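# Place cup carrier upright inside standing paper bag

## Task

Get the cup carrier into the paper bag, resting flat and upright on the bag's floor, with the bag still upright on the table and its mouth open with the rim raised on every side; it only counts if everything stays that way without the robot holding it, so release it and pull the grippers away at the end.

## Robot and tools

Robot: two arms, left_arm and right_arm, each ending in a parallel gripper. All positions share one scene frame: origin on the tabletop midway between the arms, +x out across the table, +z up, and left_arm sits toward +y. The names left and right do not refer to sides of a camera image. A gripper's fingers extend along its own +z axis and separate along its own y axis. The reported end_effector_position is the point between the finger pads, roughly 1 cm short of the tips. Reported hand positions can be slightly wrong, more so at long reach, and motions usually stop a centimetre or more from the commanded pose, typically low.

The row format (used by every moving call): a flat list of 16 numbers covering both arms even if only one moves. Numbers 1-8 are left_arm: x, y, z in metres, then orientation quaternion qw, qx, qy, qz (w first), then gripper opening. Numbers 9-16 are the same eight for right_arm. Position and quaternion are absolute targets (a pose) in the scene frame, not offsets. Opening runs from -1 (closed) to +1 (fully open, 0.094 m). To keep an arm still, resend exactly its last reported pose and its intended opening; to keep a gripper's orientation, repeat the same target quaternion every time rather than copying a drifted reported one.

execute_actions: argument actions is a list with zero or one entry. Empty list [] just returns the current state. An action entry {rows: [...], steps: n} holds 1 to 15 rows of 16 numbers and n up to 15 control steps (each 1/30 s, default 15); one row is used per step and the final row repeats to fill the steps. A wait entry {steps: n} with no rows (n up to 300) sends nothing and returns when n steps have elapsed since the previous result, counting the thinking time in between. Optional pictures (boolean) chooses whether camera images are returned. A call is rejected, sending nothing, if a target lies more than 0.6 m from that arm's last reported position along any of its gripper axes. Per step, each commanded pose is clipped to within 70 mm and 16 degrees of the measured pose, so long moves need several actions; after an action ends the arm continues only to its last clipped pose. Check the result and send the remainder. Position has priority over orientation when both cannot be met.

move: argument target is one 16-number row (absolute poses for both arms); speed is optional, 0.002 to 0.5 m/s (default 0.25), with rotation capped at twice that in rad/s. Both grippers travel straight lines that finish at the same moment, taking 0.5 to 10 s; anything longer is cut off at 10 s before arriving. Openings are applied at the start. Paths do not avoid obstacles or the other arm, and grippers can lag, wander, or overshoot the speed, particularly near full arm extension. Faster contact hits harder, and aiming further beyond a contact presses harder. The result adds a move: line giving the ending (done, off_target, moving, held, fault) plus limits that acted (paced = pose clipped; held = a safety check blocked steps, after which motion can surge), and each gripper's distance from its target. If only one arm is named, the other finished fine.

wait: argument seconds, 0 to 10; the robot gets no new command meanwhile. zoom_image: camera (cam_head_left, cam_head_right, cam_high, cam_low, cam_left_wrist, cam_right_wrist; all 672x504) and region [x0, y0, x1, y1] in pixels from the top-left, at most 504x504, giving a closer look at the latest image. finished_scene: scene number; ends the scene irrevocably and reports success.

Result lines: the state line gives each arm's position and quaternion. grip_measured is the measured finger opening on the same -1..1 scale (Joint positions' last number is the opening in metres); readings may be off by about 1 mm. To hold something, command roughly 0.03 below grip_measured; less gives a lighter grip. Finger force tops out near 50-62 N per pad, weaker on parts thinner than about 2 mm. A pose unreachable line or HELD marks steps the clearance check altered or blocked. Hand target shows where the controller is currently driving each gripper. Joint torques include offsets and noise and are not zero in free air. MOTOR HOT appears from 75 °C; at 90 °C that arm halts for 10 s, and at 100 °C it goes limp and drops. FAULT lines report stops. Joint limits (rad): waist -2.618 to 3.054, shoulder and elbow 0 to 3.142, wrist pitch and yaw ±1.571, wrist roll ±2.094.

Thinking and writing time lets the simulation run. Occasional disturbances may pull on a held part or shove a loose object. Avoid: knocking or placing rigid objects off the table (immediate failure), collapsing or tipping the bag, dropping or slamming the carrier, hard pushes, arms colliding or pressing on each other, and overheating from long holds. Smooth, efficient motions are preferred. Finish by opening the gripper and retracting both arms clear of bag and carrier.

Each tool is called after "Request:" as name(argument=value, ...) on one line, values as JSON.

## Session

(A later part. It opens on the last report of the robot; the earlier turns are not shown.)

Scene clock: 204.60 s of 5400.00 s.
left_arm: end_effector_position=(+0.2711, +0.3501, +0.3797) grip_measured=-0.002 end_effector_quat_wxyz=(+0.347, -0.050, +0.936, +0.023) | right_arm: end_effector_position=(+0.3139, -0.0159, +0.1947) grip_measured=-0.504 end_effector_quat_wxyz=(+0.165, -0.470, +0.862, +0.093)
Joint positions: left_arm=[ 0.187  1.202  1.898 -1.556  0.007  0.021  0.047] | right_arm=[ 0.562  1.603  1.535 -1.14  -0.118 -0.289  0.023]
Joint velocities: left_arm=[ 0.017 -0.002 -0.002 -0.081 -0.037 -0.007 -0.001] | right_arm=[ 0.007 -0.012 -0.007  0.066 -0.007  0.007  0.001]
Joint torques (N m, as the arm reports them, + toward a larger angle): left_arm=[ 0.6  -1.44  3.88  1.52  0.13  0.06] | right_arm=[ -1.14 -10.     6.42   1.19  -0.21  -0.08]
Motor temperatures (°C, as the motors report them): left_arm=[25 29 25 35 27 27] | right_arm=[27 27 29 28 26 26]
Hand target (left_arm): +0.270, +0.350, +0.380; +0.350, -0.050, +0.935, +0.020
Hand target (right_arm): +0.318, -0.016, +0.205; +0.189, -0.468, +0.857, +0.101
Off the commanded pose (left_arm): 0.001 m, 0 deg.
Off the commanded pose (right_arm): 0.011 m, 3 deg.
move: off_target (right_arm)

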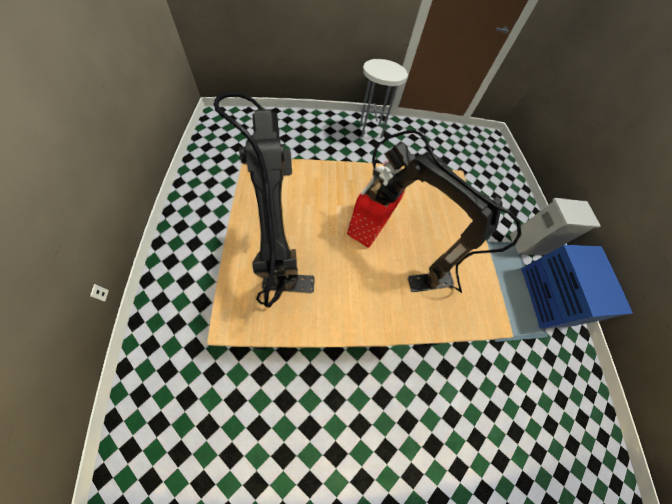

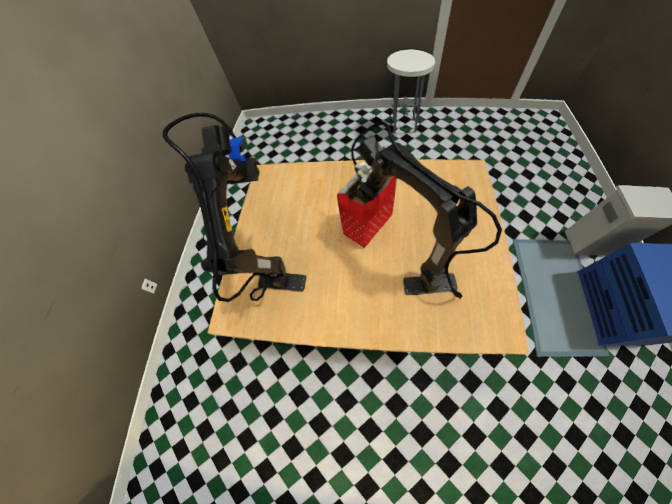

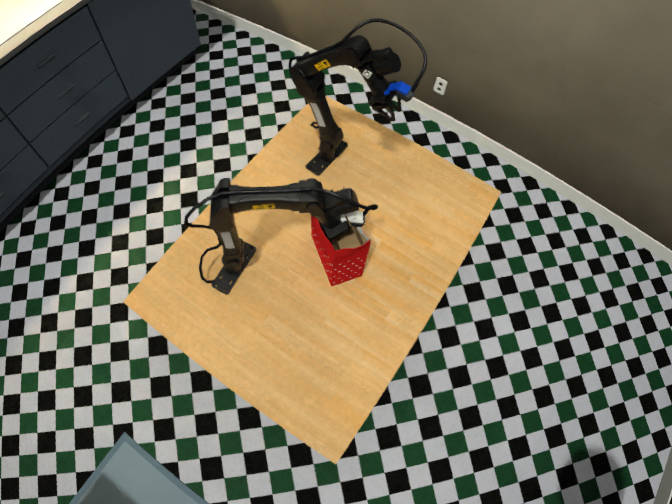

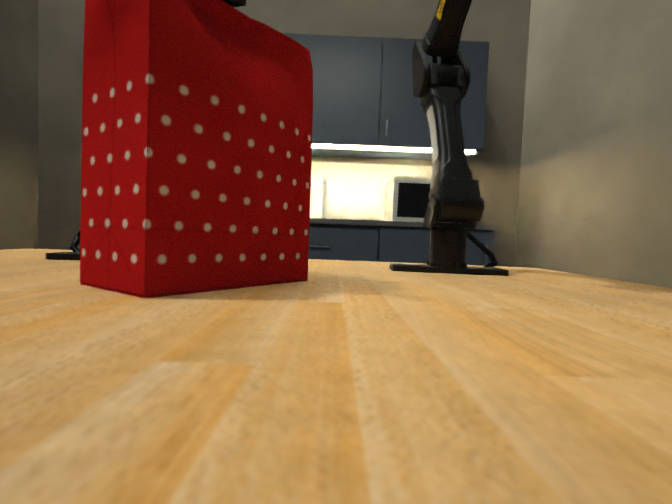

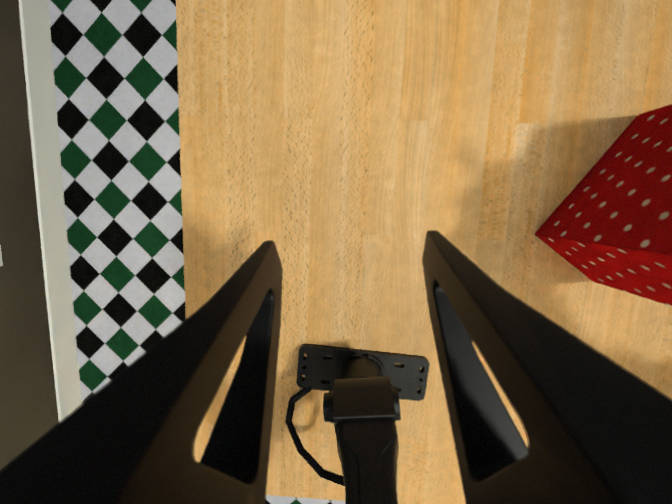

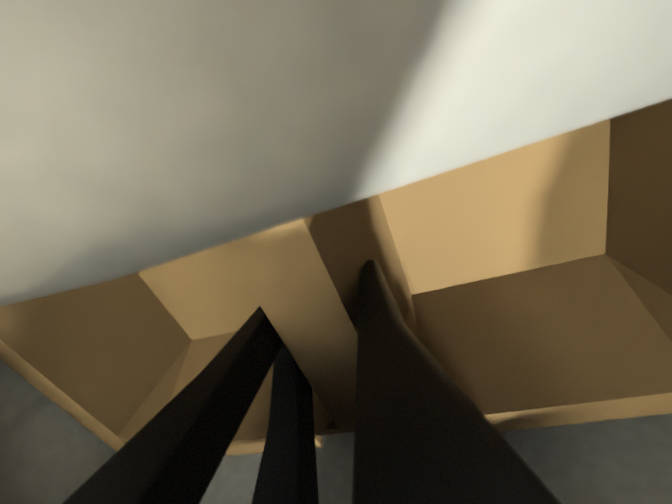

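The wrist camera still fouls the rim, so I'll level the carrier and release it here, letting the bag walls guide it down.

Request:
move(target=[0.27,0.35,0.38,0.35,-0.05,0.935,0.02,0,0.312,-0.024,0.205,0.10,-0.474,0.873,0.05,-0.56], speed=0.04)

Request:
move(target=[0.27,0.35,0.38,0.35,-0.05,0.935,0.02,0,0.312,-0.024,0.205,0.10,-0.474,0.873,0.05,-0.3])

Request:
move(target=[0.27,0.35,0.38,0.35,-0.05,0.935,0.02,0,0.30,-0.05,0.37,0.28,-0.44,0.84,0.14,-0.3], speed=0.08)

Scene clock: 211.50 s of 5400.00 s.
left_arm: end_effector_position=(+0.2711, +0.3501, +0.3797) grip_measured=-0.002 end_effector_quat_wxyz=(+0.347, -0.050, +0.936, +0.023) | right_arm: end_effector_position=(+0.3116, -0.0269, +0.2012) grip_measured=-0.504 end_effector_quat_wxyz=(+0.098, -0.472, +0.875, +0.054)
Joint positions: left_arm=[ 0.187  1.202  1.898 -1.556  0.007  0.021  0.047] | right_arm=[ 0.568  1.72   1.736 -1.372 -0.066 -0.288  0.023]
Joint velocities: left_arm=[ 0.017  0.007 -0.007 -0.022  0.022  0.022  0.001] | right_arm=[ 0.002  0.002  0.002 -0.022 -0.022 -0.007  0.   ]
Joint torques (N m, as the arm reports them, + toward a larger angle): left_arm=[ 0.72 -1.48  3.8   1.55  0.15  0.06] | right_arm=[ 1.02 -7.14  9.99  0.5   0.1   0.06]
Motor temperatures (°C, as the motors report them): left_arm=[25 29 25 35 27 27] | right_arm=[27 28 29 29 26 26]
Hand target (left_arm): +0.270, +0.350, +0.380; +0.350, -0.050, +0.935, +0.020
Hand target (right_arm): +0.312, -0.024, +0.205; +0.101, -0.473, +0.874, +0.050
Off the commanded pose (left_arm): 0.001 m, 0 deg.
Off the commanded pose (right_arm): 0.005 m, 1 deg.
After step 90, 1.63 s passed at rest.
move: done

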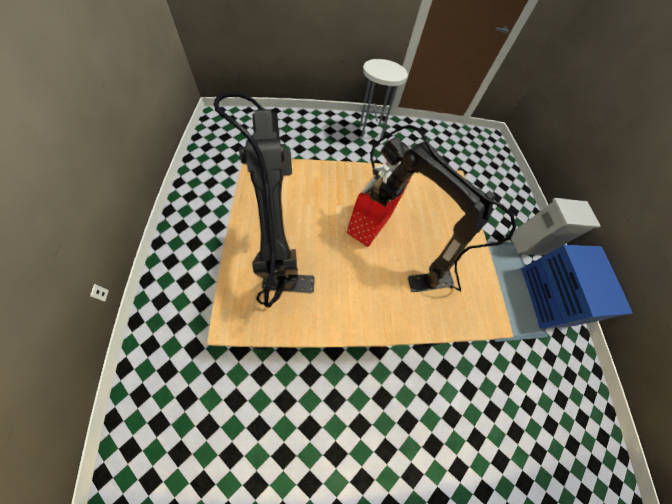

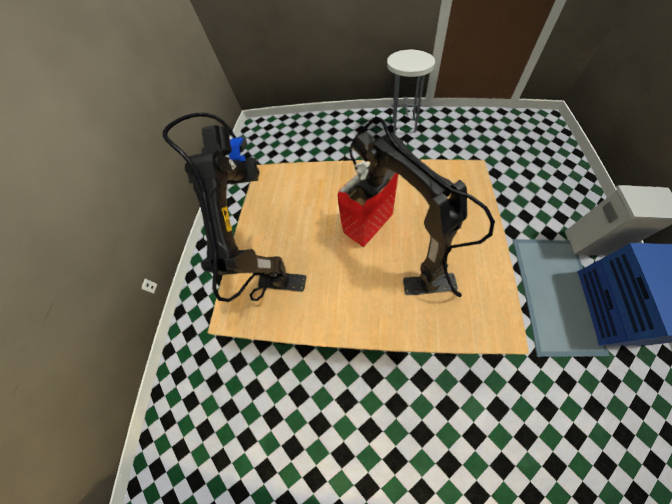

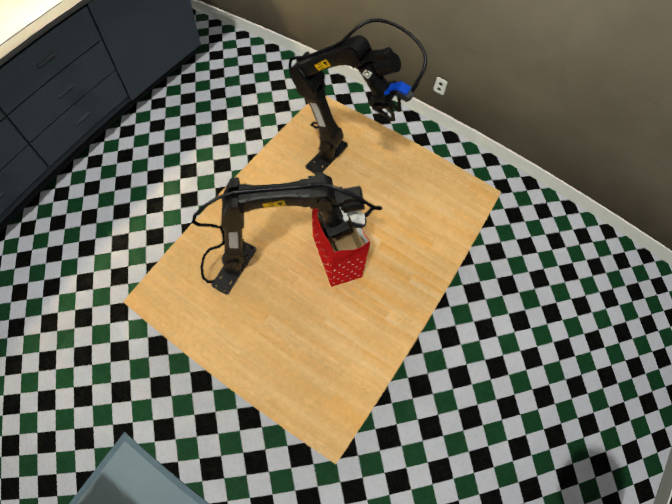

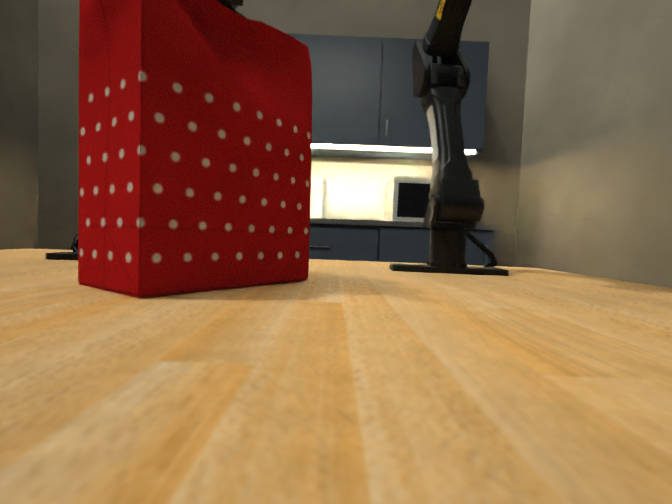

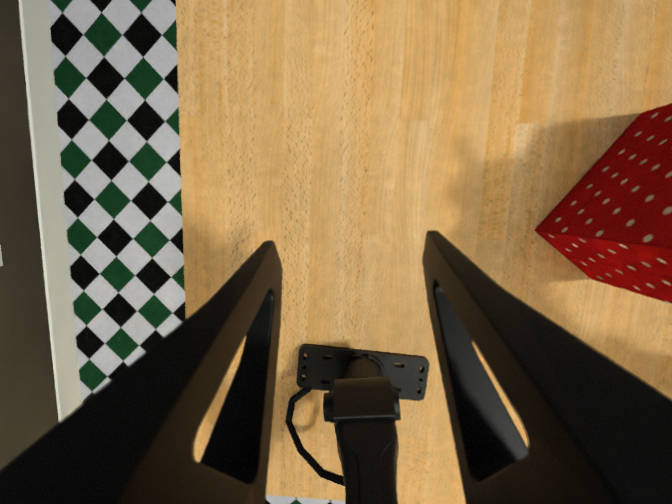

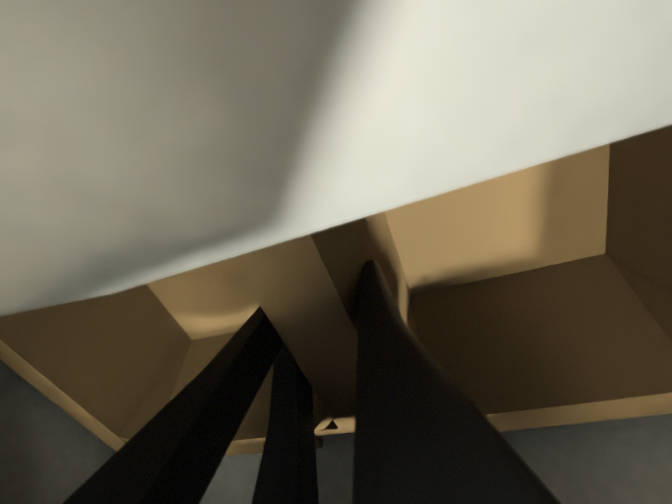

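Scene clock: 212.20 s of 5400.00 s.
left_arm: end_effector_position=(+0.2711, +0.3501, +0.3797) grip_measured=-0.002 end_effector_quat_wxyz=(+0.347, -0.050, +0.936, +0.023) | right_arm: end_effector_position=(+0.3113, -0.0273, +0.2010) grip_measured=-0.301 end_effector_quat_wxyz=(+0.097, -0.472, +0.875, +0.053)
Joint positions: left_arm=[ 0.187  1.202  1.898 -1.556  0.007  0.021  0.047] | right_arm=[ 0.568  1.72   1.736 -1.375 -0.065 -0.288  0.033]
Joint velocities: left_arm=[-0.002 -0.007 -0.012  0.007  0.007  0.051 -0.   ] | right_arm=[ 0.002  0.017 -0.002 -0.022 -0.007 -0.066 -0.   ]
Joint torques (N m, as the arm reports them, + toward a larger angle): left_arm=[ 0.66 -1.5   3.85  1.5   0.15  0.08] | right_arm=[ 0.93 -7.2   9.74  0.47  0.04  0.02]
Motor temperatures (°C, as the motors report them): left_arm=[25 29 25 35 27 27] | right_arm=[27 28 29 28 26 26]
Hand target (left_arm): +0.270, +0.350, +0.380; +0.350, -0.050, +0.935, +0.020
Hand target (right_arm): +0.312, -0.024, +0.205; +0.100, -0.474, +0.873, +0.050
Off the commanded pose (left_arm): 0.001 m, 0 deg.
Off the commanded pose (right_arm): 0.005 m, 1 deg.
move: done

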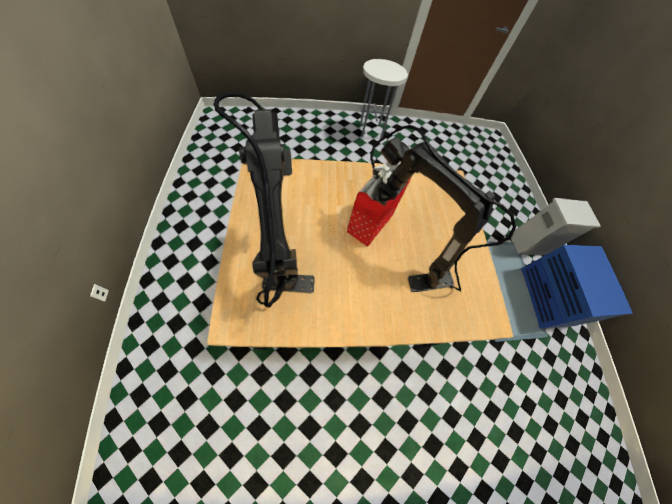

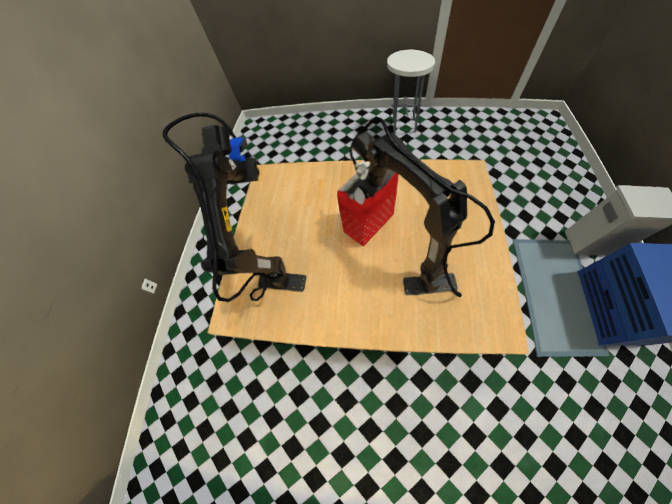

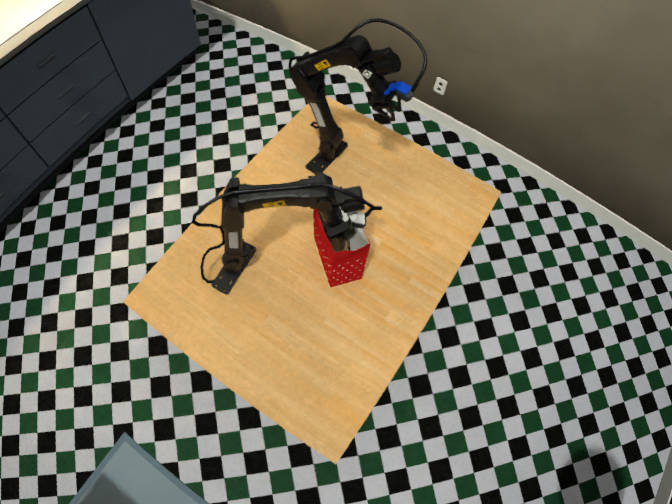

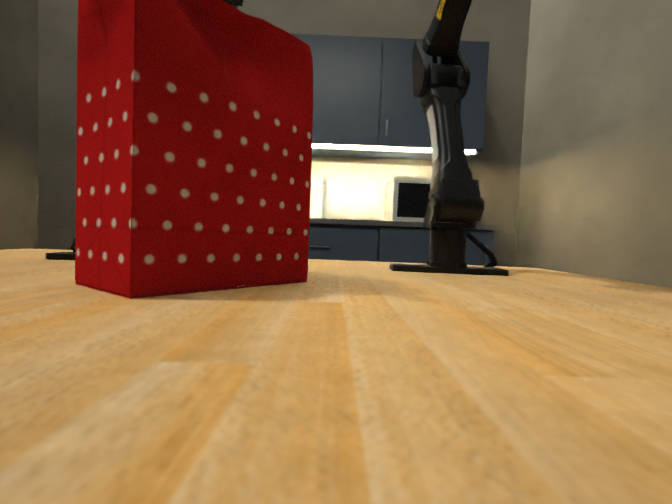

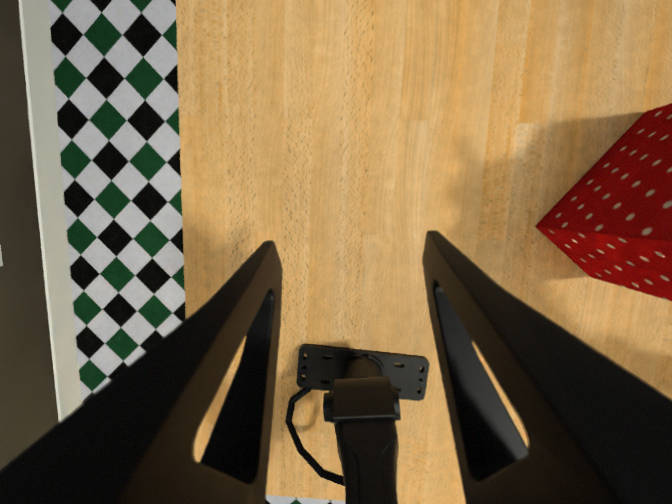

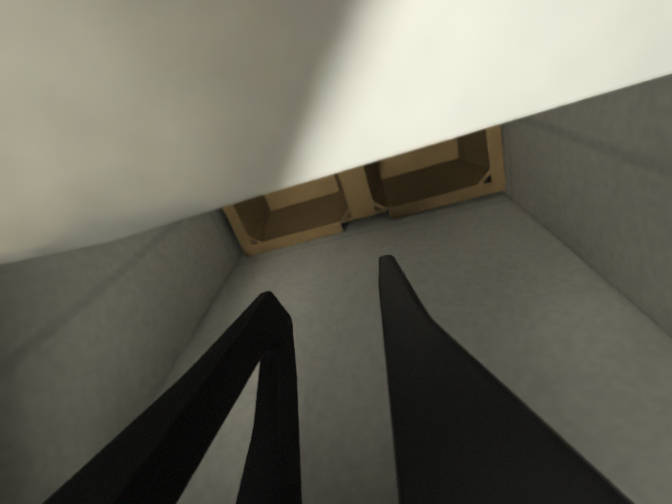

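Scene clock: 215.23 s of 5400.00 s.
left_arm: end_effector_position=(+0.2711, +0.3501, +0.3797) grip_measured=-0.002 end_effector_quat_wxyz=(+0.347, -0.050, +0.936, +0.023) | right_arm: end_effector_position=(+0.3065, -0.0434, +0.3585) grip_measured=-0.301 end_effector_quat_wxyz=(+0.266, -0.444, +0.844, +0.137)
Joint positions: left_arm=[ 0.187  1.202  1.898 -1.556  0.007  0.021  0.047] | right_arm=[ 0.467  1.612  2.174 -1.556 -0.207 -0.314  0.033]
Joint velocities: left_arm=[-0.017 -0.007  0.017  0.007  0.095 -0.007  0.   ] | right_arm=[-0.022 -0.007 -0.002  0.095  0.022  0.037  0.001]
Joint torques (N m, as the arm reports them, + toward a larger angle): left_arm=[ 0.65 -1.51  3.83  1.5   0.12  0.07] | right_arm=[-1.09 -7.09  8.05  1.14 -0.26 -0.07]
Motor temperatures (°C, as the motors report them): left_arm=[25 29 25 36 27 27] | right_arm=[27 28 29 28 26 26]
Hand target (left_arm): +0.270, +0.350, +0.380; +0.350, -0.050, +0.935, +0.020
Hand target (right_arm): +0.303, -0.048, +0.370; +0.281, -0.443, +0.839, +0.142
Off the commanded pose (left_arm): 0.001 m, 0 deg.
Off the commanded pose (right_arm): 0.015 m, 2 deg.
joint sent to its limit (right arm) — the command would take joint 4 (wrist pitch) past its lower limit, so that joint was sent only as far as its limit.
move: off_target (right_arm)

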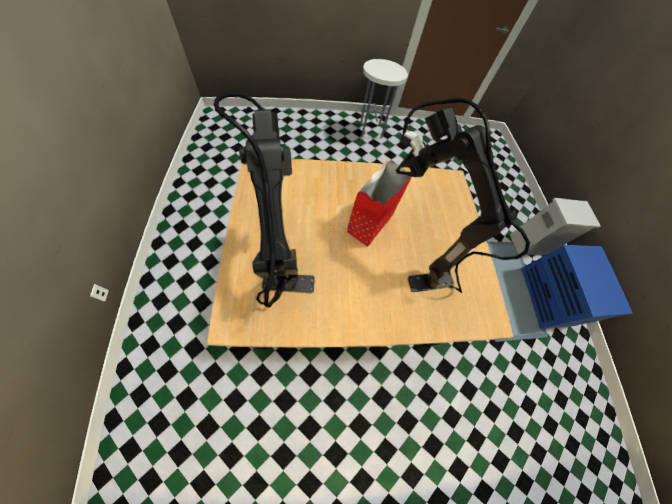

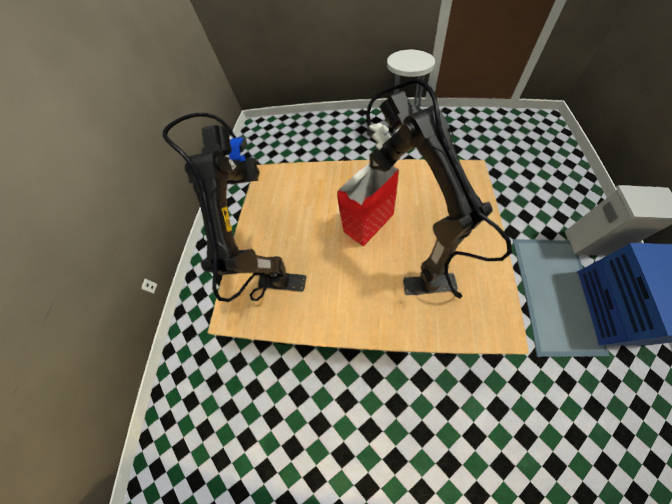

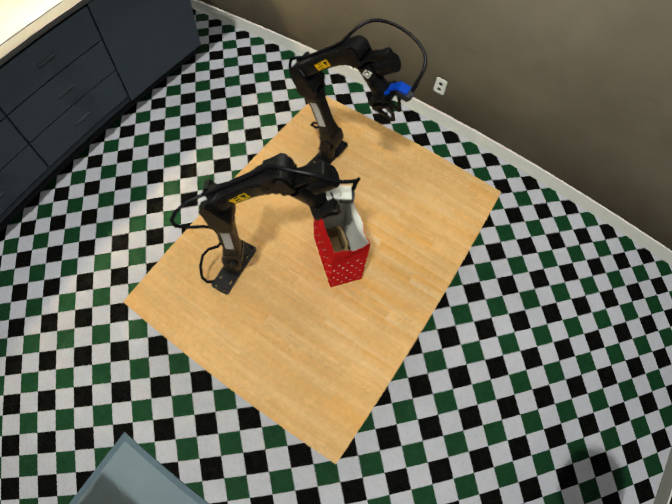

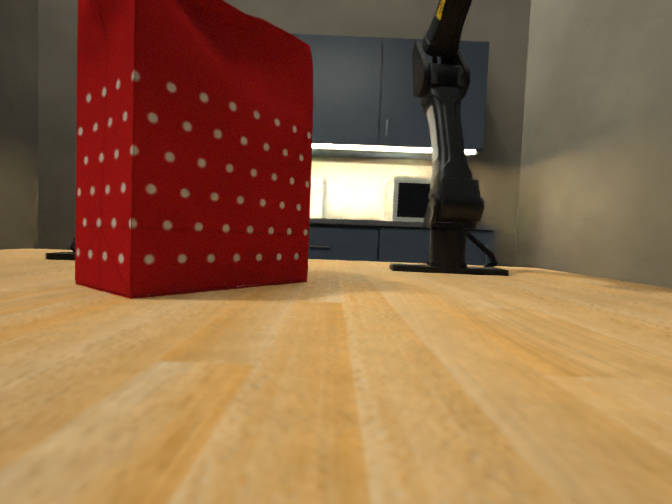

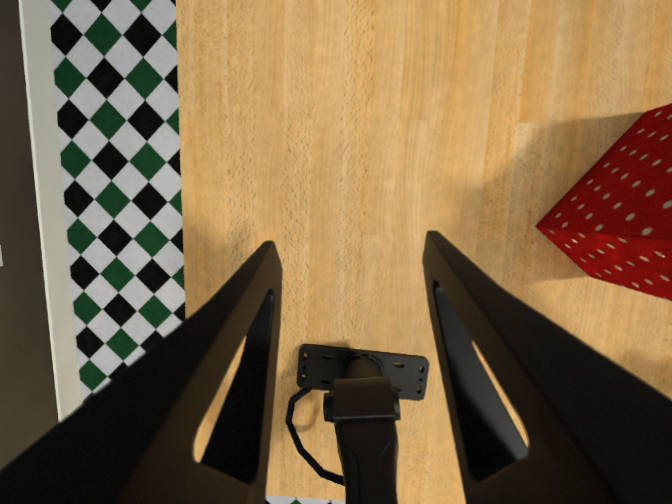

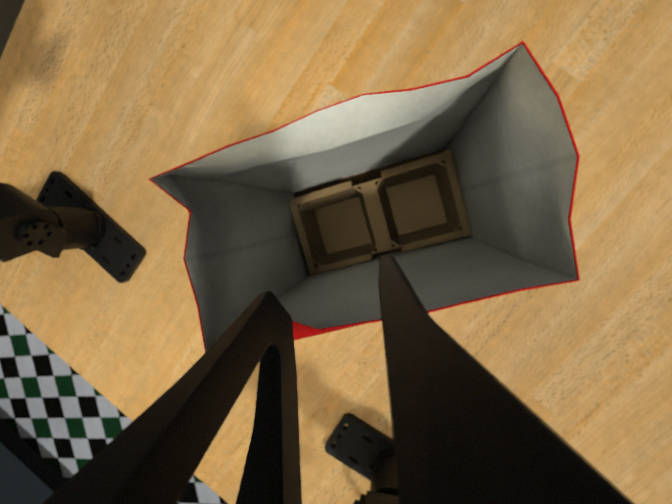

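Request:
move(target=[0.27,0.35,0.38,0.35,-0.05,0.935,0.02,0,0.28,-0.36,0.38,0.35,0.15,0.923,-0.05,-0.3])

Request:
zoom_image(camera="cam_head_right", region=[310,130,430,260])

Scene clock: 220.63 s of 5400.00 s.
left_arm: end_effector_position=(+0.2711, +0.3501, +0.3797) grip_measured=-0.002 end_effector_quat_wxyz=(+0.347, -0.050, +0.936, +0.023) | right_arm: end_effector_position=(+0.2809, -0.3589, +0.3753) grip_measured=-0.301 end_effector_quat_wxyz=(+0.345, +0.150, +0.926, -0.040)
Joint positions: left_arm=[ 0.187  1.202  1.898 -1.556  0.007  0.021  0.047] | right_arm=[-0.606  1.241  1.891 -1.523 -0.133 -0.112  0.033]
Joint velocities: left_arm=[-0.022  0.007 -0.002 -0.022 -0.051 -0.037 -0.001] | right_arm=[ 0.012 -0.007 -0.022  0.022  0.007 -0.037  0.   ]
Joint torques (N m, as the arm reports them, + toward a larger angle): left_arm=[ 0.7  -1.48  3.84  1.52  0.14  0.04] | right_arm=[-1.08 -1.4   5.99  1.67 -0.17  0.03]
Motor temperatures (°C, as the motors report them): left_arm=[25 29 25 36 27 27] | right_arm=[27 27 29 29 26 26]
Hand target (left_arm): +0.270, +0.350, +0.380; +0.350, -0.050, +0.935, +0.020
Hand target (right_arm): +0.285, -0.362, +0.380; +0.357, +0.153, +0.921, -0.039
Off the commanded pose (left_arm): 0.001 m, 0 deg.
Off the commanded pose (right_arm): 0.005 m, 1 deg.
move: done

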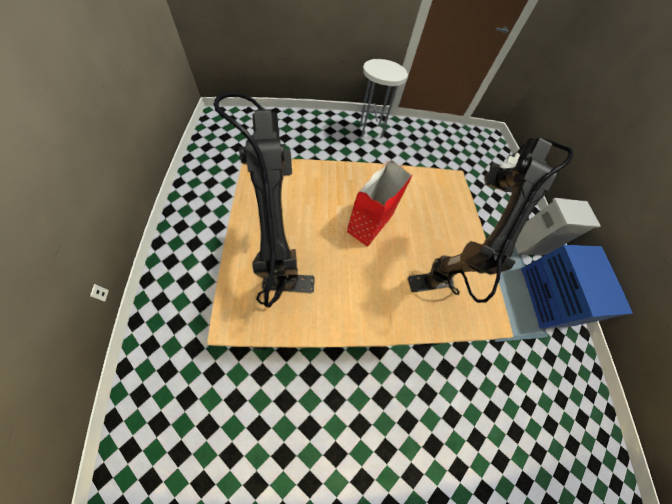

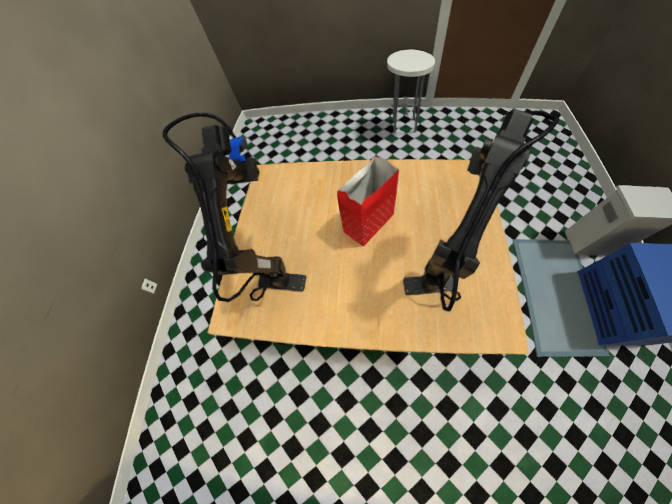

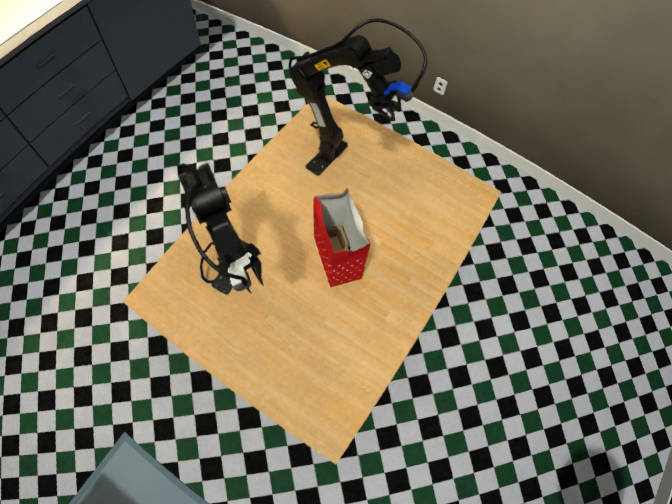

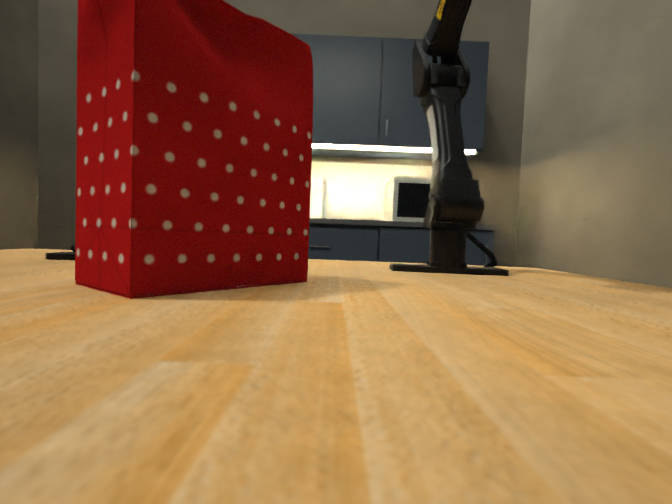

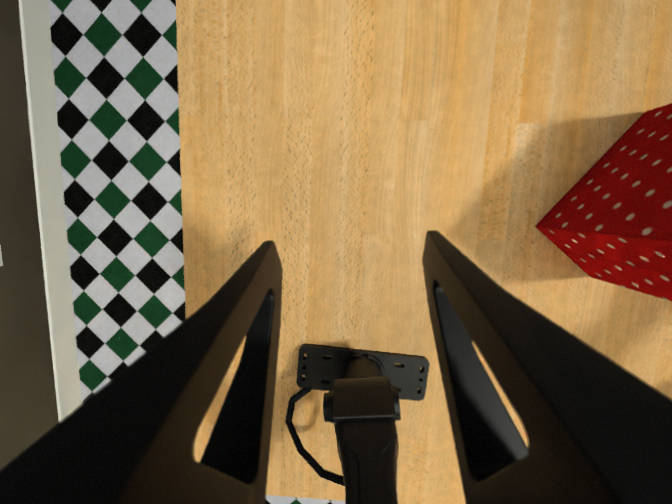

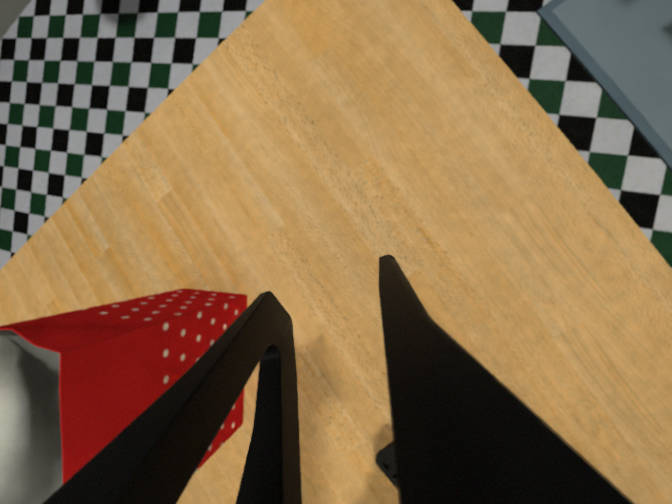

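Region (310, 130, 430, 260) of cam_head_right's 672x504 image, scaled by 3.877, with more detail than that image has; it fills the left 465 columns of this view, and the rest is white.

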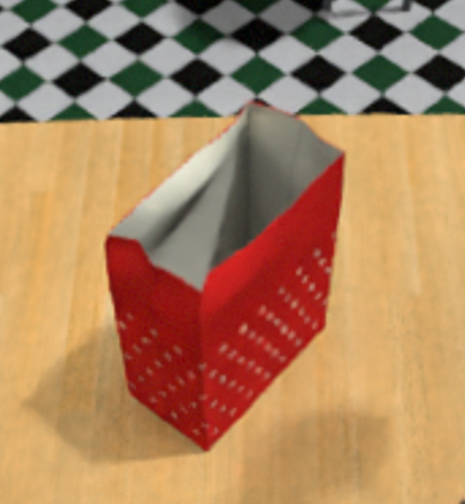

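Request:
finished_scene(scene=2)

The scene is finished: the task was done.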